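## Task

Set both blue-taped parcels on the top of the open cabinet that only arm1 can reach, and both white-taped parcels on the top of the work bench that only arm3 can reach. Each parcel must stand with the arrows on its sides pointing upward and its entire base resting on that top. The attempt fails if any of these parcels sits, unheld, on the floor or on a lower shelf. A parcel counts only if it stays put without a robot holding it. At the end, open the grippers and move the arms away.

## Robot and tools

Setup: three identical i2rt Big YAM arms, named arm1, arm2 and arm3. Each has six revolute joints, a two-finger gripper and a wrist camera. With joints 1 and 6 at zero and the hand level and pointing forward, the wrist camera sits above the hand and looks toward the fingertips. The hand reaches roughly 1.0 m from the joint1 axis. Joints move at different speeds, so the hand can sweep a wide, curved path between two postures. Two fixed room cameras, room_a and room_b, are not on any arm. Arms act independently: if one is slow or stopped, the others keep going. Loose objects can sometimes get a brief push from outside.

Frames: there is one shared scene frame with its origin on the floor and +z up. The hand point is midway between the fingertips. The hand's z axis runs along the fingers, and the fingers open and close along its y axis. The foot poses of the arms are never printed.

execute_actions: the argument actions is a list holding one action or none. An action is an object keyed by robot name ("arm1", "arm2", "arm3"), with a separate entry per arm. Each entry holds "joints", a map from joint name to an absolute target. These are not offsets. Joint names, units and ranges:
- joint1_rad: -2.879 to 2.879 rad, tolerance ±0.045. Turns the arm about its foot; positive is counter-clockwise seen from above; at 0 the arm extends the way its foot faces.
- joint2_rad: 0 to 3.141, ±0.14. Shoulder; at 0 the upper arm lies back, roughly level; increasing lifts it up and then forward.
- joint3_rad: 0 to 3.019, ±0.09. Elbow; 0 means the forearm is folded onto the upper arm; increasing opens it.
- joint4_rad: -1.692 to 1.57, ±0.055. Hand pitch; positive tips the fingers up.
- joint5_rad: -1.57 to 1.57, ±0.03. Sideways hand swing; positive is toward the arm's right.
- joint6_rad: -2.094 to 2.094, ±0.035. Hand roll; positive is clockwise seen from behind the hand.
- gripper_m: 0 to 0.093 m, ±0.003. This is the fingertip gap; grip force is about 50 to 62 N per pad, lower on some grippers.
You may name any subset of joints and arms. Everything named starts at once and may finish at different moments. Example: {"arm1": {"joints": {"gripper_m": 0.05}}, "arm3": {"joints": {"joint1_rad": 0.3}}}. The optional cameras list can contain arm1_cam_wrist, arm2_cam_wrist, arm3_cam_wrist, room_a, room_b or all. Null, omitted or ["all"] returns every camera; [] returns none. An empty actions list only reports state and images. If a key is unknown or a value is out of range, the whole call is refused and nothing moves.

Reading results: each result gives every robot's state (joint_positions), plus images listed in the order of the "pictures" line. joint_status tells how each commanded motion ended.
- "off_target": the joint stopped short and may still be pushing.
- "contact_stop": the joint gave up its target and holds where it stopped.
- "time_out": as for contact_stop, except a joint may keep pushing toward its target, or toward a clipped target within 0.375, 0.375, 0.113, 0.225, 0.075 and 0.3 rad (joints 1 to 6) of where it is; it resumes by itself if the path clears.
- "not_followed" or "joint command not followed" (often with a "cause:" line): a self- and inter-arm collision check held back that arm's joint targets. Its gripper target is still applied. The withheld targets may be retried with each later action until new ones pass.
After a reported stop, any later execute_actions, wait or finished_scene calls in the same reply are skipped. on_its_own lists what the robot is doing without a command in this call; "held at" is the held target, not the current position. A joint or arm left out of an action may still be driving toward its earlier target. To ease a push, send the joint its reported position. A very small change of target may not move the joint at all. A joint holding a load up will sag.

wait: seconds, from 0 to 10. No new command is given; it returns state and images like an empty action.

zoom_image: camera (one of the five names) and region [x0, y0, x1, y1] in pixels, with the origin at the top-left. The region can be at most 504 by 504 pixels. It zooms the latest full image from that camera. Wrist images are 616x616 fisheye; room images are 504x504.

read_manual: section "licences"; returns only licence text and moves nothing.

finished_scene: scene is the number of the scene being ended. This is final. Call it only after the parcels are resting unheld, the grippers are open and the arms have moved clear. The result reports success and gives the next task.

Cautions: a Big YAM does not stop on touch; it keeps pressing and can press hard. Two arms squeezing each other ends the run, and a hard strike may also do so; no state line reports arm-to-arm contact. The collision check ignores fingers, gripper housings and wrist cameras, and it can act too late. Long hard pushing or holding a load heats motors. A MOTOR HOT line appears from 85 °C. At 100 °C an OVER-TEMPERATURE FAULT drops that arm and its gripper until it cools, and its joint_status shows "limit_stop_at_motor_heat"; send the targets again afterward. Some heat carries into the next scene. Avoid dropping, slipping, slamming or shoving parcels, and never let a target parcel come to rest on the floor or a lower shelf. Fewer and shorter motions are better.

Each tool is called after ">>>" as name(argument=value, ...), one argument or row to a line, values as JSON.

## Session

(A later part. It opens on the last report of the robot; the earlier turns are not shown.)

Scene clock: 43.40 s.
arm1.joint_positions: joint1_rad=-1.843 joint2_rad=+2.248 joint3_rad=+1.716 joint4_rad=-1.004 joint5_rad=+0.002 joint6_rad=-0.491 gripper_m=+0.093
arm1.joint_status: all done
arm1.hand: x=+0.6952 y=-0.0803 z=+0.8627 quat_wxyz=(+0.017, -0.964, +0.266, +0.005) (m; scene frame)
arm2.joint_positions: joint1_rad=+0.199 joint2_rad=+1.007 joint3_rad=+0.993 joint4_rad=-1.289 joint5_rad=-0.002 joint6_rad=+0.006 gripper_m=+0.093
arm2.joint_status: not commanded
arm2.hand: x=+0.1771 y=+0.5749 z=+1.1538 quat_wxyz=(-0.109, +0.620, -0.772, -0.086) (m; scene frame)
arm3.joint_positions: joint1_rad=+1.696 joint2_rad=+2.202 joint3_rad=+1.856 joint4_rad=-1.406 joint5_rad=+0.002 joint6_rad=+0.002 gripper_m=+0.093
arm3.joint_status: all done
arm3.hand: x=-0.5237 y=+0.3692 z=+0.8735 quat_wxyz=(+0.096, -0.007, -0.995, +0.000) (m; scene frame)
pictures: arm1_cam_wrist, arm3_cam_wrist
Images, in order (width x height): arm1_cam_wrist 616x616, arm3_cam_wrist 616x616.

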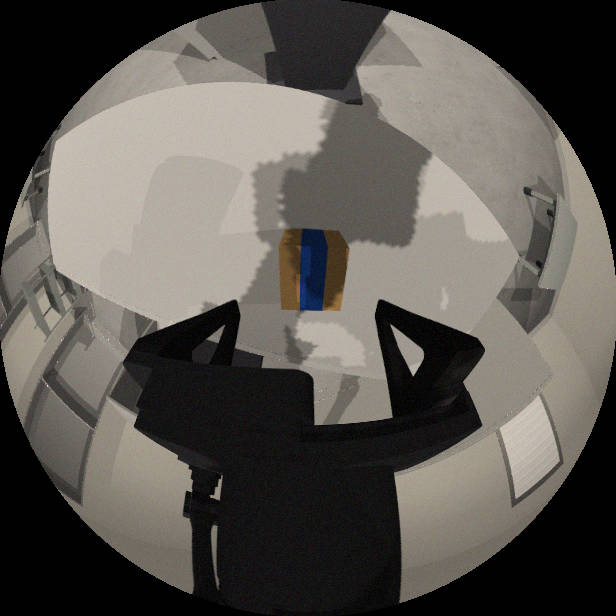

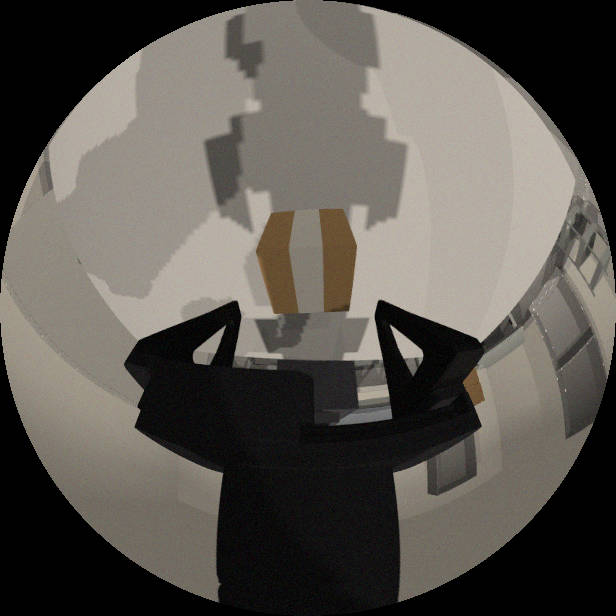

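>>> execute_actions(
  actions=[
    {"arm1":{"joints":{"joint2_rad":2.32,"joint3_rad":1.69,"joint4_rad":-0.91}},"arm3":{"joints":{"joint2_rad":2.265,"joint3_rad":1.84,"joint4_rad":-1.28}}},
  ],
  cameras=[],
)

>>> execute_actions(
  actions=[
    {"arm1":{"joints":{"gripper_m":0.03}},"arm3":{"joints":{"gripper_m":0.03}}},
  ],
  cameras=["arm3_cam_wrist","arm1_cam_wrist"],
)

Scene clock: 44.70 s.
arm1.joint_positions: joint1_rad=-1.843 joint2_rad=+2.329 joint3_rad=+1.678 joint4_rad=-0.923 joint5_rad=+0.002 joint6_rad=-0.491 gripper_m=+0.093
arm1.joint_status: all done
arm1.hand: x=+0.7040 y=-0.0931 z=+0.8005 quat_wxyz=(+0.003, -0.964, +0.266, -0.009) (m; scene frame)
arm2.joint_positions: joint1_rad=+0.199 joint2_rad=+1.007 joint3_rad=+0.993 joint4_rad=-1.289 joint5_rad=-0.002 joint6_rad=+0.006 gripper_m=+0.093
arm2.joint_status: not commanded
arm2.hand: x=+0.1771 y=+0.5749 z=+1.1538 quat_wxyz=(-0.109, +0.620, -0.772, -0.086) (m; scene frame)
arm3.joint_positions: joint1_rad=+1.696 joint2_rad=+2.272 joint3_rad=+1.835 joint4_rad=-1.297 joint5_rad=+0.002 joint6_rad=+0.002 gripper_m=+0.093
arm3.joint_status: all done
arm3.hand: x=-0.5152 y=+0.3691 z=+0.8204 quat_wxyz=(+0.087, -0.007, -0.996, +0.000) (m; scene frame)
pictures: none
No camera images: the call's "cameras" was empty. Leave "cameras" out to get every camera's image.

Scene clock: 45.33 s.
arm1.joint_positions: joint1_rad=-1.843 joint2_rad=+2.329 joint3_rad=+1.678 joint4_rad=-0.923 joint5_rad=+0.002 joint6_rad=-0.492 gripper_m=+0.049
arm1.joint_status: gripper_m off_target (ended at +0.049, target +0.030)
arm1.hand: x=+0.7038 y=-0.0930 z=+0.8005 quat_wxyz=(+0.003, -0.964, +0.266, -0.009) (m; scene frame)
arm2.joint_positions: joint1_rad=+0.199 joint2_rad=+1.007 joint3_rad=+0.993 joint4_rad=-1.289 joint5_rad=-0.002 joint6_rad=+0.006 gripper_m=+0.093
arm2.joint_status: not commanded
arm2.hand: x=+0.1771 y=+0.5749 z=+1.1538 quat_wxyz=(-0.109, +0.620, -0.772, -0.086) (m; scene frame)
arm3.joint_positions: joint1_rad=+1.696 joint2_rad=+2.272 joint3_rad=+1.835 joint4_rad=-1.296 joint5_rad=+0.002 joint6_rad=+0.002 gripper_m=+0.058
arm3.joint_status: gripper_m off_target (ended at +0.058, target +0.030)
arm3.hand: x=-0.5149 y=+0.3691 z=+0.8204 quat_wxyz=(+0.086, -0.007, -0.996, +0.000) (m; scene frame)
pictures: arm1_cam_wrist, arm3_cam_wrist
Images, in order (width x height): arm1_cam_wrist 616x616, arm3_cam_wrist 616x616.

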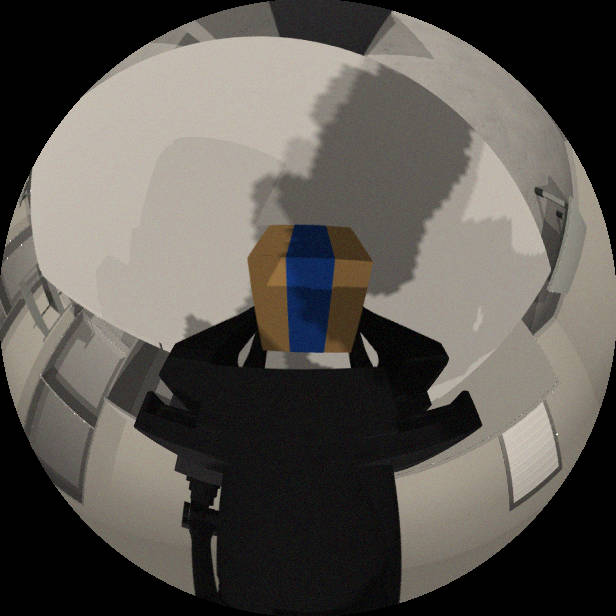

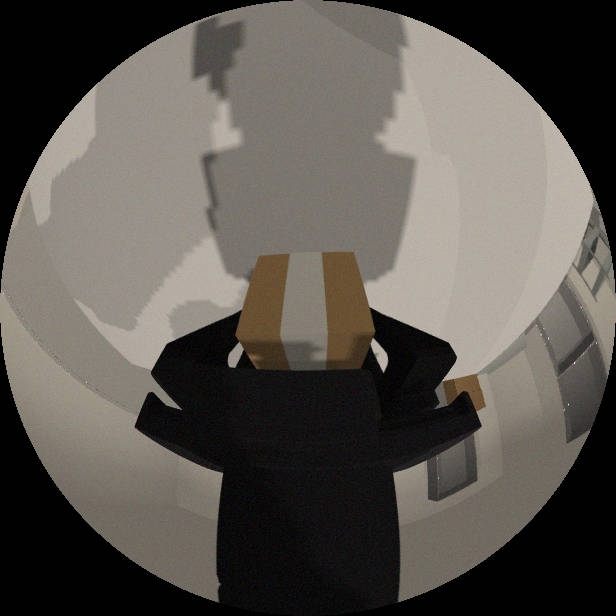

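>>> execute_actions(
  actions=[
    {"arm1":{"joints":{"joint2_rad":1.9,"joint4_rad":-1.3}},"arm3":{"joints":{"joint2_rad":1.7,"joint3_rad":1.6,"joint4_rad":-1.0}}},
  ],
  cameras=[],
)

>>> execute_actions(
  actions=[
    {"arm1":{"joints":{"joint1_rad":1.22,"joint6_rad":0,"joint3_rad":1.73}},"arm3":{"joints":{"joint1_rad":-1.6,"joint3_rad":1.08,"joint4_rad":0.5}}},
  ],
  cameras=["arm3_cam_wrist","arm1_cam_wrist","room_a"],
)

Scene clock: 47.37 s.
arm1.joint_positions: joint1_rad=-1.843 joint2_rad=+1.910 joint3_rad=+1.673 joint4_rad=-1.288 joint5_rad=+0.002 joint6_rad=-0.492 gripper_m=+0.049
arm1.joint_status: all done
arm1.hand: x=+0.7206 y=-0.1284 z=+1.0488 quat_wxyz=(+0.020, -0.964, +0.266, +0.009) (m; scene frame)
arm2.joint_positions: joint1_rad=+0.199 joint2_rad=+1.007 joint3_rad=+0.993 joint4_rad=-1.289 joint5_rad=-0.002 joint6_rad=+0.006 gripper_m=+0.093
arm2.joint_status: not commanded
arm2.hand: x=+0.1771 y=+0.5749 z=+1.1538 quat_wxyz=(-0.109, +0.620, -0.772, -0.086) (m; scene frame)
arm3.joint_positions: joint1_rad=+1.696 joint2_rad=+1.714 joint3_rad=+1.583 joint4_rad=-1.017 joint5_rad=+0.002 joint6_rad=+0.002 gripper_m=+0.058
arm3.joint_status: all done
arm3.hand: x=-0.5140 y=+0.3688 z=+1.0704 quat_wxyz=(-0.205, -0.007, -0.979, +0.001) (m; scene frame)
pictures: none
No camera images: the call's "cameras" was empty. Leave "cameras" out to get every camera's image.

Scene clock: 50.13 s.
arm1.joint_positions: joint1_rad=+1.226 joint2_rad=+1.910 joint3_rad=+1.689 joint4_rad=-1.288 joint5_rad=-0.001 joint6_rad=-0.008 gripper_m=+0.049
arm1.joint_status: all done
arm1.hand: x=+1.2962 y=-1.1737 z=+1.0605 quat_wxyz=(-0.032, -0.520, -0.853, +0.010) (m; scene frame)
arm2.joint_positions: joint1_rad=+0.199 joint2_rad=+1.007 joint3_rad=+0.993 joint4_rad=-1.289 joint5_rad=-0.002 joint6_rad=+0.006 gripper_m=+0.093
arm2.joint_status: not commanded
arm2.hand: x=+0.1771 y=+0.5749 z=+1.1538 quat_wxyz=(-0.109, +0.620, -0.772, -0.086) (m; scene frame)
arm3.joint_positions: joint1_rad=-1.608 joint2_rad=+1.724 joint3_rad=+1.082 joint4_rad=+0.465 joint5_rad=+0.002 joint6_rad=+0.002 gripper_m=+0.058
arm3.joint_status: all done
arm3.hand: x=-1.8209 y=+0.4972 z=+1.0855 quat_wxyz=(+0.056, -0.760, +0.068, +0.644) (m; scene frame)
pictures: arm1_cam_wrist, arm3_cam_wrist, room_a
Images, in order (width x height): arm1_cam_wrist 616x616, arm3_cam_wrist 616x616, room_a 504x504.

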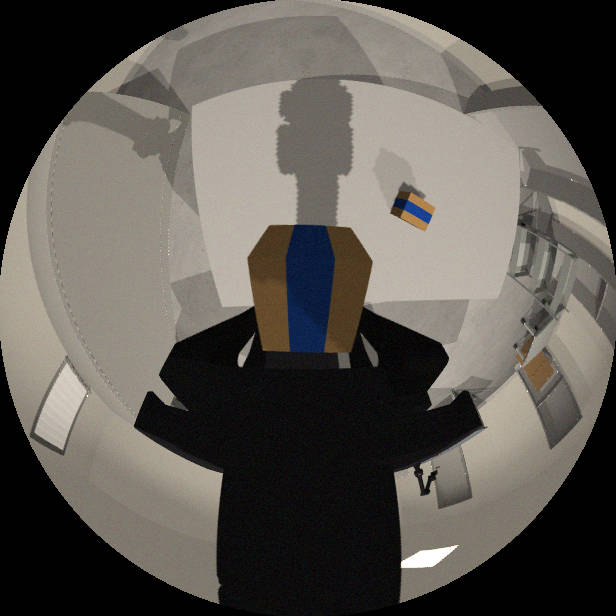

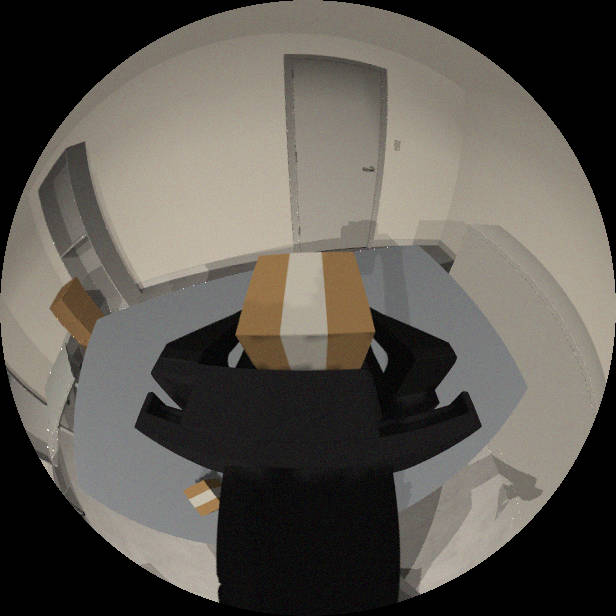

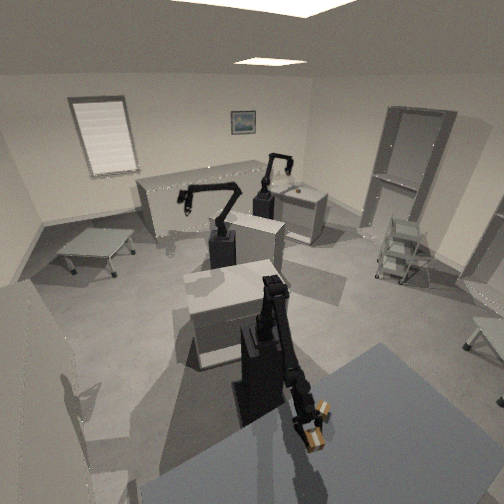

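>>> execute_actions(
  actions=[
    {"arm1":{"joints":{"joint2_rad":2.22,"joint4_rad":-1.0}},"arm3":{"joints":{"joint1_rad":-1.85,"joint2_rad":2.05,"joint4_rad":0.85}}},
  ],
  cameras=["arm3_cam_wrist","room_a","room_b"],
)

>>> execute_actions(
  actions=[
    {"arm1":{"joints":{"joint2_rad":2.28,"joint4_rad":-0.95}},"arm3":{"joints":{"joint2_rad":2.13,"joint4_rad":0.93}}},
  ],
  cameras=["arm3_cam_wrist","room_a","room_b"],
)

>>> zoom_image(
  camera="room_b",
  region=[80,110,200,200],
)

Scene clock: 51.80 s.
arm1.joint_positions: joint1_rad=+1.226 joint2_rad=+2.249 joint3_rad=+1.699 joint4_rad=-1.014 joint5_rad=-0.001 joint6_rad=-0.008 gripper_m=+0.049
arm1.joint_status: all done
arm1.hand: x=+1.3173 y=-1.2086 z=+0.8622 quat_wxyz=(-0.009, -0.520, -0.854, -0.005) (m; scene frame)
arm2.joint_positions: joint1_rad=+0.199 joint2_rad=+1.007 joint3_rad=+0.993 joint4_rad=-1.289 joint5_rad=-0.002 joint6_rad=+0.006 gripper_m=+0.093
arm2.joint_status: not commanded
arm2.hand: x=+0.1771 y=+0.5749 z=+1.1538 quat_wxyz=(-0.109, +0.620, -0.772, -0.086) (m; scene frame)
arm3.joint_positions: joint1_rad=-1.852 joint2_rad=+2.084 joint3_rad=+1.062 joint4_rad=+0.815 joint5_rad=+0.002 joint6_rad=+0.002 gripper_m=+0.058
arm3.joint_status: all done
arm3.hand: x=-1.7843 y=+0.6643 z=+0.9135 quat_wxyz=(+0.130, -0.756, +0.163, +0.621) (m; scene frame)
pictures: arm3_cam_wrist, room_a, room_b
Images, in order (width x height): arm3_cam_wrist 616x616, room_a 504x504, room_b 504x504.

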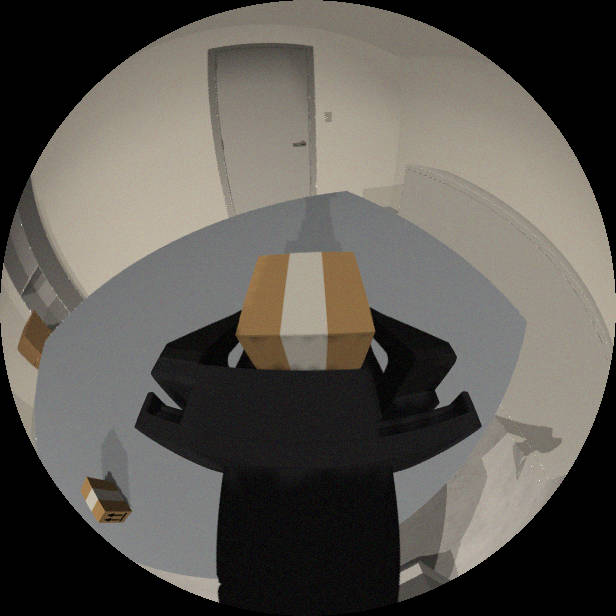

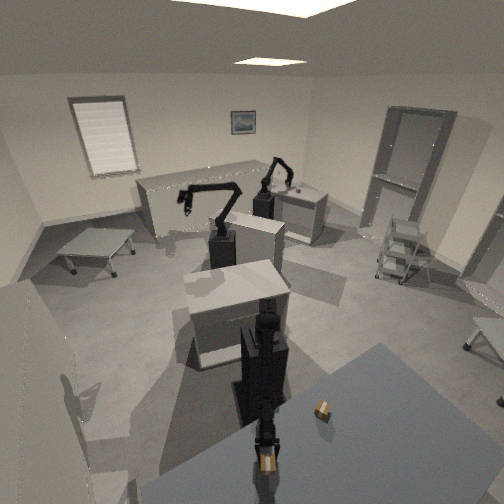

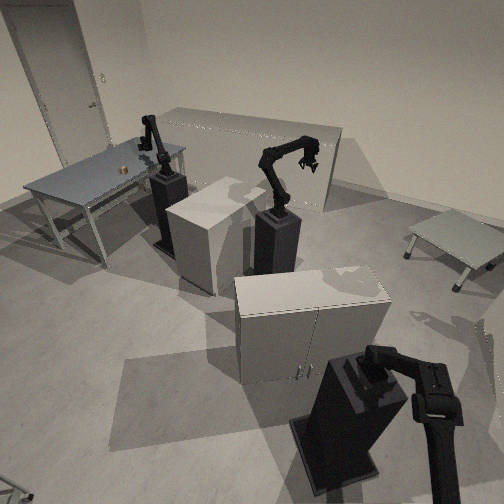

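Scene clock: 52.77 s.
arm1.joint_positions: joint1_rad=+1.226 joint2_rad=+2.277 joint3_rad=+1.699 joint4_rad=-0.966 joint5_rad=-0.001 joint6_rad=-0.008 gripper_m=+0.049
arm1.joint_status: all done
arm1.hand: x=+1.3204 y=-1.2142 z=+0.8453 quat_wxyz=(-0.018, -0.520, -0.854, +0.001) (m; scene frame)
arm2.joint_positions: joint1_rad=+0.199 joint2_rad=+1.007 joint3_rad=+0.993 joint4_rad=-1.289 joint5_rad=-0.002 joint6_rad=+0.006 gripper_m=+0.093
arm2.joint_status: not commanded
arm2.hand: x=+0.1771 y=+0.5749 z=+1.1538 quat_wxyz=(-0.109, +0.620, -0.772, -0.086) (m; scene frame)
arm3.joint_positions: joint1_rad=-1.852 joint2_rad=+2.136 joint3_rad=+1.062 joint4_rad=+0.895 joint5_rad=+0.002 joint6_rad=+0.002 gripper_m=+0.058
arm3.joint_status: all done
arm3.hand: x=-1.7837 y=+0.6640 z=+0.8971 quat_wxyz=(+0.133, -0.747, +0.161, +0.631) (m; scene frame)
pictures: arm3_cam_wrist, room_a, room_b
Images, in order (width x height): arm3_cam_wrist 616x616, room_a 504x504, room_b 504x504.

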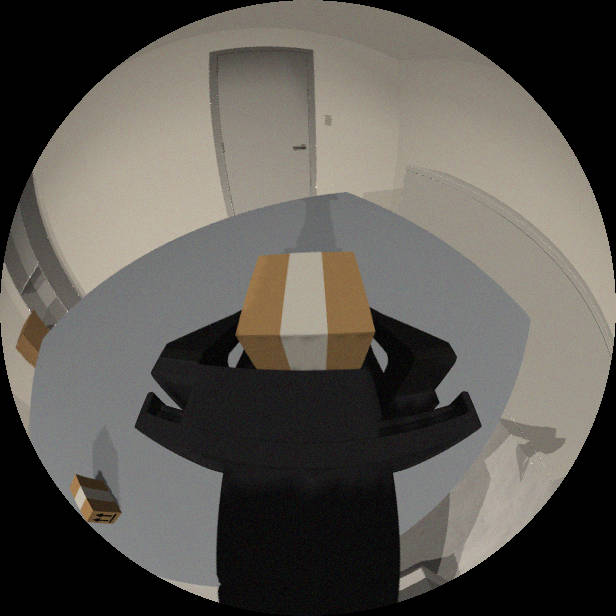

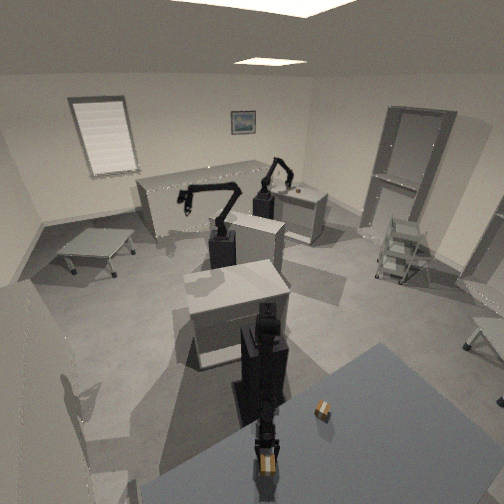

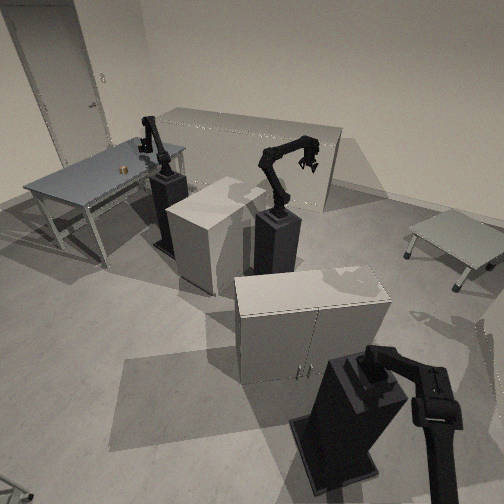

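Region (80, 110, 200, 200) of room_b's 504x504 image, scaled by 4.200, with more detail than that image has; it fills the top 378 rows of this view, and the rest is white.

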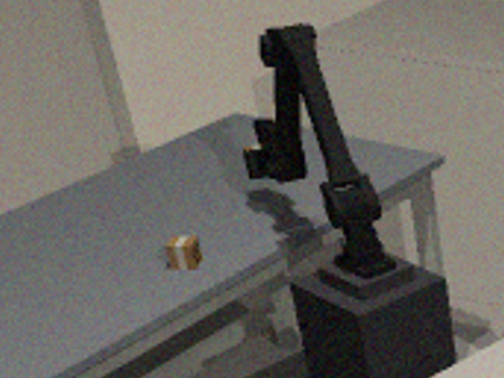

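>>> execute_actions(
  actions=[
    {"arm1":{"joints":{"joint2_rad":2.31}},"arm3":{"joints":{"joint2_rad":2.22,"joint4_rad":1.03}}},
  ],
  cameras=["room_b"],
)

>>> zoom_image(
  camera="room_b",
  region=[80,110,200,200],
)

Scene clock: 53.87 s.
arm1.joint_positions: joint1_rad=+1.226 joint2_rad=+2.308 joint3_rad=+1.699 joint4_rad=-0.965 joint5_rad=-0.001 joint6_rad=-0.008 gripper_m=+0.049
arm1.joint_status: all done
arm1.hand: x=+1.3177 y=-1.2081 z=+0.8257 quat_wxyz=(-0.005, -0.520, -0.854, -0.007) (m; scene frame)
arm2.joint_positions: joint1_rad=+0.199 joint2_rad=+1.007 joint3_rad=+0.993 joint4_rad=-1.289 joint5_rad=-0.002 joint6_rad=+0.006 gripper_m=+0.093
arm2.joint_status: not commanded
arm2.hand: x=+0.1771 y=+0.5749 z=+1.1538 quat_wxyz=(-0.109, +0.620, -0.772, -0.086) (m; scene frame)
arm3.joint_positions: joint1_rad=-1.852 joint2_rad=+2.236 joint3_rad=+1.062 joint4_rad=+0.994 joint5_rad=+0.002 joint6_rad=+0.002 gripper_m=+0.058
arm3.joint_status: all done
arm3.hand: x=-1.7774 y=+0.6611 z=+0.8531 quat_wxyz=(+0.133, -0.747, +0.161, +0.631) (m; scene frame)
pictures: room_b
Images, in order (width x height): room_b 504x504.

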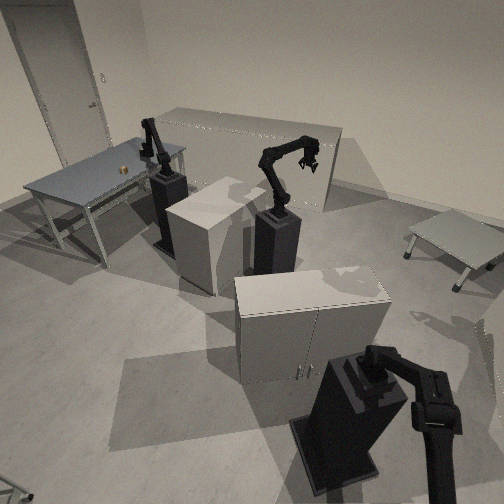

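Region (80, 110, 200, 200) of room_b's 504x504 image, scaled by 4.200, with more detail than that image has; it fills the top 378 rows of this view, and the rest is white.

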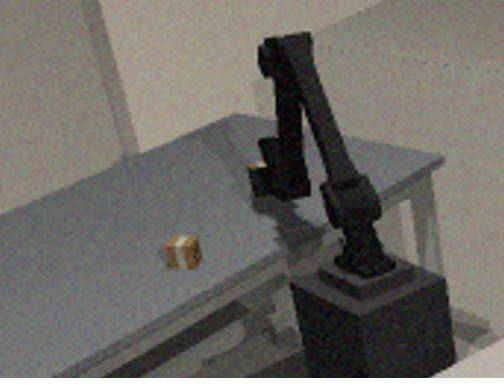

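>>> execute_actions(
  actions=[
    {"arm1":{"joints":{"joint2_rad":2.33}},"arm3":{"joints":{"joint2_rad":2.275,"joint4_rad":1.06}}},
  ],
  cameras=[],
)

>>> execute_actions(
  actions=[
    {"arm1":{"joints":{"gripper_m":0.093}},"arm3":{"joints":{"joint4_rad":0.97}}},
  ],
  cameras=["arm1_cam_wrist"],
)

Scene clock: 54.83 s.
arm1.joint_positions: joint1_rad=+1.226 joint2_rad=+2.320 joint3_rad=+1.699 joint4_rad=-0.964 joint5_rad=-0.001 joint6_rad=-0.008 gripper_m=+0.049
arm1.joint_status: all done
arm1.hand: x=+1.3167 y=-1.2059 z=+0.8186 quat_wxyz=(+0.000, -0.520, -0.854, -0.010) (m; scene frame)
arm2.joint_positions: joint1_rad=+0.199 joint2_rad=+1.007 joint3_rad=+0.993 joint4_rad=-1.289 joint5_rad=-0.002 joint6_rad=+0.006 gripper_m=+0.093
arm2.joint_status: not commanded
arm2.hand: x=+0.1771 y=+0.5749 z=+1.1538 quat_wxyz=(-0.109, +0.620, -0.772, -0.086) (m; scene frame)
arm3.joint_positions: joint1_rad=-1.852 joint2_rad=+2.280 joint3_rad=+1.062 joint4_rad=+1.026 joint5_rad=+0.002 joint6_rad=+0.002 gripper_m=+0.058
arm3.joint_status: all done
arm3.hand: x=-1.7729 y=+0.6590 z=+0.8312 quat_wxyz=(+0.132, -0.751, +0.162, +0.627) (m; scene frame)
pictures: none
No camera images: the call's "cameras" was empty. Leave "cameras" out to get every camera's image.

Scene clock: 55.57 s.
arm1.joint_positions: joint1_rad=+1.226 joint2_rad=+2.320 joint3_rad=+1.699 joint4_rad=-0.964 joint5_rad=-0.001 joint6_rad=-0.008 gripper_m=+0.093
arm1.joint_status: all done
arm1.hand: x=+1.3167 y=-1.2058 z=+0.8184 quat_wxyz=(+0.000, -0.520, -0.854, -0.010) (m; scene frame)
arm2.joint_positions: joint1_rad=+0.199 joint2_rad=+1.007 joint3_rad=+0.993 joint4_rad=-1.289 joint5_rad=-0.002 joint6_rad=+0.006 gripper_m=+0.093
arm2.joint_status: not commanded
arm2.hand: x=+0.1771 y=+0.5749 z=+1.1538 quat_wxyz=(-0.109, +0.620, -0.772, -0.086) (m; scene frame)
arm3.joint_positions: joint1_rad=-1.852 joint2_rad=+2.280 joint3_rad=+1.062 joint4_rad=+0.983 joint5_rad=+0.002 joint6_rad=+0.002 gripper_m=+0.058
arm3.joint_status: all done
arm3.hand: x=-1.7710 y=+0.6581 z=+0.8207 quat_wxyz=(+0.128, -0.764, +0.164, +0.610) (m; scene frame)
pictures: arm1_cam_wrist
Images, in order (width x height): arm1_cam_wrist 616x616.

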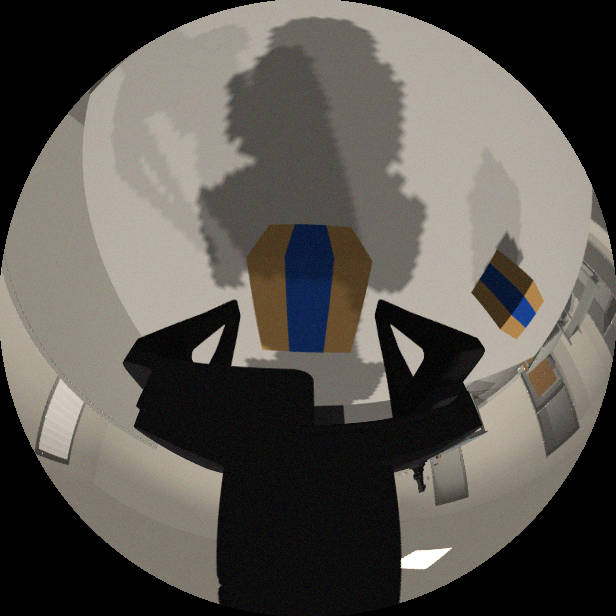

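>>> execute_actions(
  actions=[
    {"arm1":{"joints":{"joint2_rad":1.8,"joint4_rad":-1.3}},"arm3":{"joints":{"joint2_rad":2.32,"joint4_rad":1.03}}},
  ],
  cameras=["arm3_cam_wrist"],
)

Scene clock: 57.60 s.
arm1.joint_positions: joint1_rad=+1.226 joint2_rad=+1.811 joint3_rad=+1.717 joint4_rad=-1.287 joint5_rad=-0.001 joint6_rad=-0.008 gripper_m=+0.093
arm1.joint_status: all done
arm1.hand: x=+1.2972 y=-1.1782 z=+1.1297 quat_wxyz=(-0.087, -0.519, -0.850, +0.044) (m; scene frame)
arm2.joint_positions: joint1_rad=+0.199 joint2_rad=+1.007 joint3_rad=+0.993 joint4_rad=-1.289 joint5_rad=-0.002 joint6_rad=+0.006 gripper_m=+0.093
arm2.joint_status: not commanded
arm2.hand: x=+0.1771 y=+0.5749 z=+1.1538 quat_wxyz=(-0.109, +0.620, -0.772, -0.086) (m; scene frame)
arm3.joint_positions: joint1_rad=-1.852 joint2_rad=+2.303 joint3_rad=+1.062 joint4_rad=+1.008 joint5_rad=+0.002 joint6_rad=+0.003 gripper_m=+0.058
arm3.joint_status: all done
arm3.hand: x=-1.7687 y=+0.6570 z=+0.8113 quat_wxyz=(+0.128, -0.764, +0.164, +0.611) (m; scene frame)
pictures: arm3_cam_wrist
Images, in order (width x height): arm3_cam_wrist 616x616.

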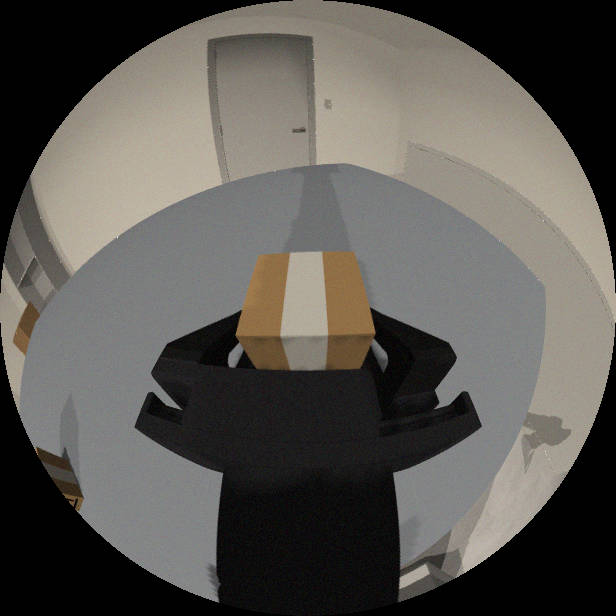

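Contact.

>>> execute_actions(
  actions=[
    {"arm3":{"joints":{"gripper_m":0.093}}},
  ],
  cameras=[],
)

>>> execute_actions(
  actions=[
    {"arm3":{"joints":{"joint2_rad":1.7,"joint4_rad":0.6}}},
  ],
  cameras=["room_a"],
)

>>> execute_actions(
  actions=[
    {"arm3":{"joints":{"joint1_rad":-1.6,"joint2_rad":1.4,"joint4_rad":-0.7}},"arm1":{"joints":{"joint2_rad":1.2,"joint3_rad":1.2}}},
  ],
)

>>> zoom_image(
  camera="arm3_cam_wrist",
  region=[150,120,450,320],
)

Scene clock: 58.60 s.
arm1.joint_positions: joint1_rad=+1.226 joint2_rad=+1.811 joint3_rad=+1.717 joint4_rad=-1.287 joint5_rad=-0.001 joint6_rad=-0.008 gripper_m=+0.093
arm1.joint_status: not commanded
arm1.hand: x=+1.2972 y=-1.1782 z=+1.1297 quat_wxyz=(-0.087, -0.519, -0.850, +0.044) (m; scene frame)
arm2.joint_positions: joint1_rad=+0.199 joint2_rad=+1.007 joint3_rad=+0.993 joint4_rad=-1.289 joint5_rad=-0.002 joint6_rad=+0.006 gripper_m=+0.093
arm2.joint_status: not commanded
arm2.hand: x=+0.1771 y=+0.5749 z=+1.1538 quat_wxyz=(-0.109, +0.620, -0.772, -0.086) (m; scene frame)
arm3.joint_positions: joint1_rad=-1.852 joint2_rad=+2.310 joint3_rad=+1.062 joint4_rad=+1.008 joint5_rad=+0.002 joint6_rad=+0.003 gripper_m=+0.093
arm3.joint_status: all done
arm3.hand: x=-1.7675 y=+0.6564 z=+0.8065 quat_wxyz=(+0.128, -0.766, +0.165, +0.608) (m; scene frame)
pictures: none
No camera images: the call's "cameras" was empty. Leave "cameras" out to get every camera's image.

Scene clock: 60.10 s.
arm1.joint_positions: joint1_rad=+1.226 joint2_rad=+1.811 joint3_rad=+1.717 joint4_rad=-1.287 joint5_rad=-0.001 joint6_rad=-0.008 gripper_m=+0.093
arm1.joint_status: not commanded
arm1.hand: x=+1.2972 y=-1.1782 z=+1.1297 quat_wxyz=(-0.087, -0.519, -0.850, +0.044) (m; scene frame)
arm2.joint_positions: joint1_rad=+0.199 joint2_rad=+1.007 joint3_rad=+0.993 joint4_rad=-1.289 joint5_rad=-0.002 joint6_rad=+0.006 gripper_m=+0.093
arm2.joint_status: not commanded
arm2.hand: x=+0.1771 y=+0.5749 z=+1.1538 quat_wxyz=(-0.109, +0.620, -0.772, -0.086) (m; scene frame)
arm3.joint_positions: joint1_rad=-1.852 joint2_rad=+1.696 joint3_rad=+1.062 joint4_rad=+0.615 joint5_rad=+0.002 joint6_rad=+0.003 gripper_m=+0.093
arm3.joint_status: all done
arm3.hand: x=-1.7668 y=+0.6572 z=+1.1291 quat_wxyz=(+0.145, -0.694, +0.150, +0.689) (m; scene frame)
pictures: room_a
Images, in order (width x height): room_a 504x504.

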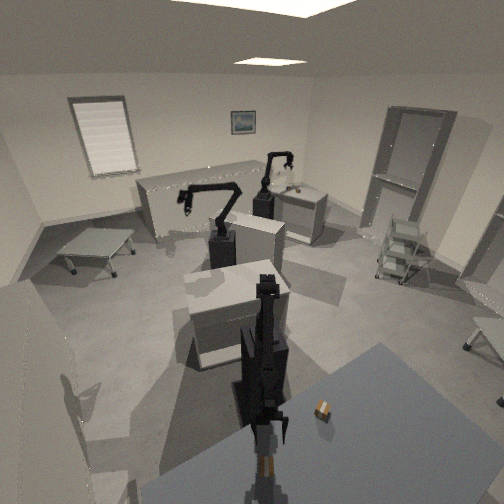

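Scene clock: 61.80 s.
arm1.joint_positions: joint1_rad=+1.226 joint2_rad=+1.194 joint3_rad=+1.193 joint4_rad=-1.291 joint5_rad=-0.001 joint6_rad=-0.008 gripper_m=+0.093
arm1.joint_status: all done
arm1.hand: x=+1.2017 y=-0.9917 z=+1.1950 quat_wxyz=(-0.124, -0.516, -0.845, +0.067) (m; scene frame)
arm2.joint_positions: joint1_rad=+0.199 joint2_rad=+1.007 joint3_rad=+0.993 joint4_rad=-1.289 joint5_rad=-0.002 joint6_rad=+0.006 gripper_m=+0.093
arm2.joint_status: not commanded
arm2.hand: x=+0.1771 y=+0.5749 z=+1.1538 quat_wxyz=(-0.109, +0.620, -0.772, -0.086) (m; scene frame)
arm3.joint_positions: joint1_rad=-1.595 joint2_rad=+1.405 joint3_rad=+1.062 joint4_rad=-0.684 joint5_rad=-0.002 joint6_rad=+0.003 gripper_m=+0.093
arm3.joint_status: all done
arm3.hand: x=-1.6438 y=+0.4587 z=+1.0373 quat_wxyz=(+0.020, -0.959, +0.078, +0.273) (m; scene frame)
pictures: arm1_cam_wrist, arm2_cam_wrist, arm3_cam_wrist, room_a, room_b
Images, in order (width x height): arm1_cam_wrist 616x616, arm2_cam_wrist 616x616, arm3_cam_wrist 616x616, room_a 504x504, room_b 504x504.

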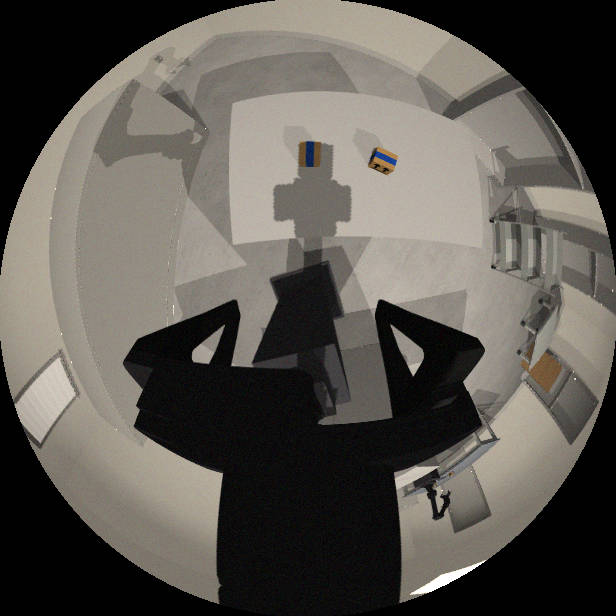

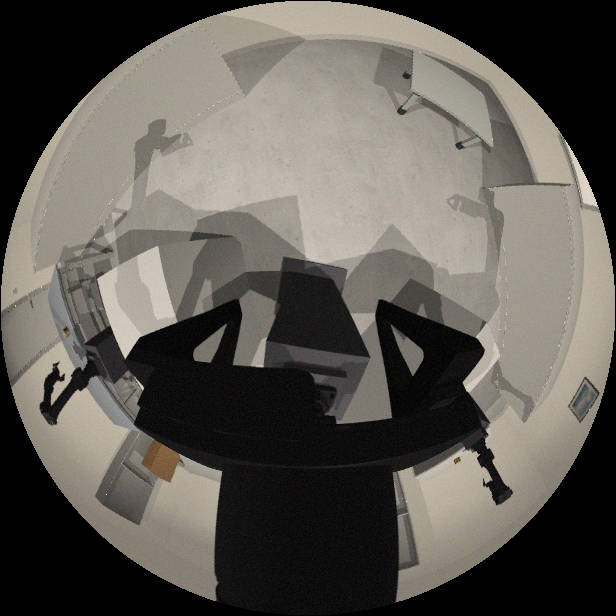

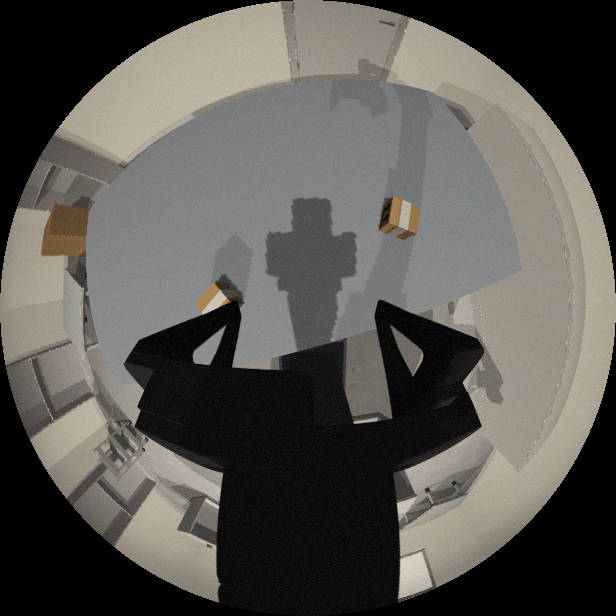

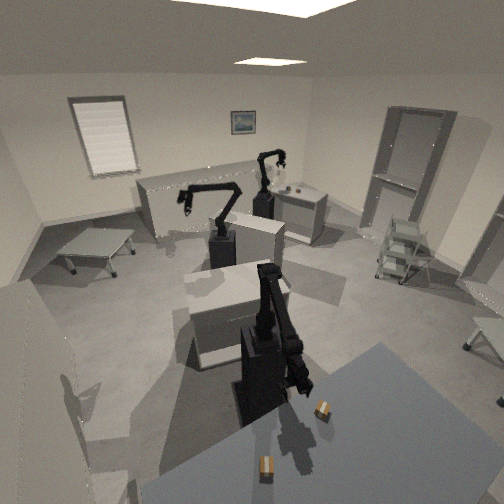

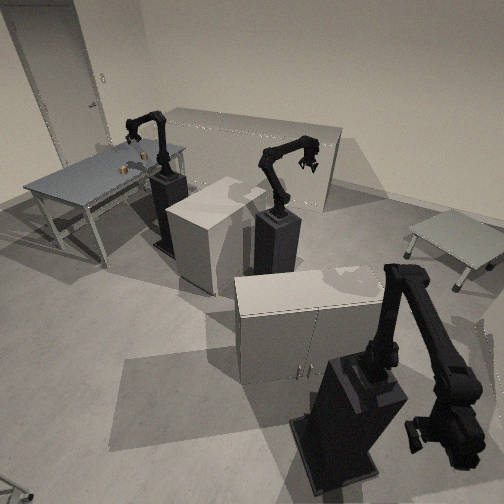

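Region (150, 120, 450, 320) of arm3_cam_wrist's 616x616 image, scaled by 1.680, with more detail than that image has.

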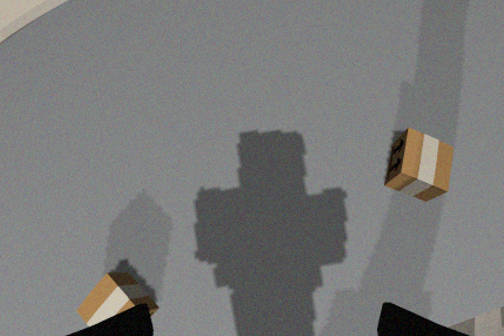

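>>> zoom_image(
  camera="arm3_cam_wrist",
  region=[370,190,430,245],
)

>>> finished_scene(
  scene=1,
)

Region (370, 190, 430, 245) of arm3_cam_wrist's 616x616 image, scaled by 8.400, with more detail than that image has; it fills the top 462 rows of this view, and the rest is white.

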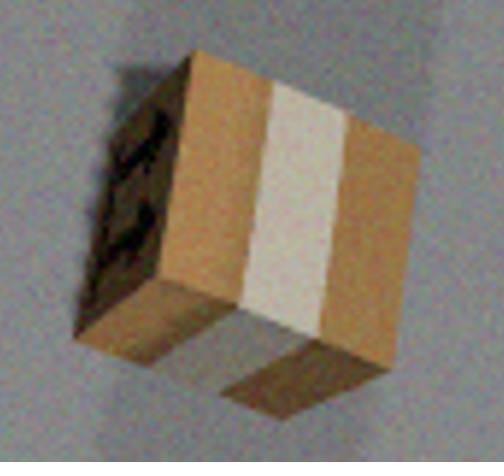

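The scene is finished: the task was done.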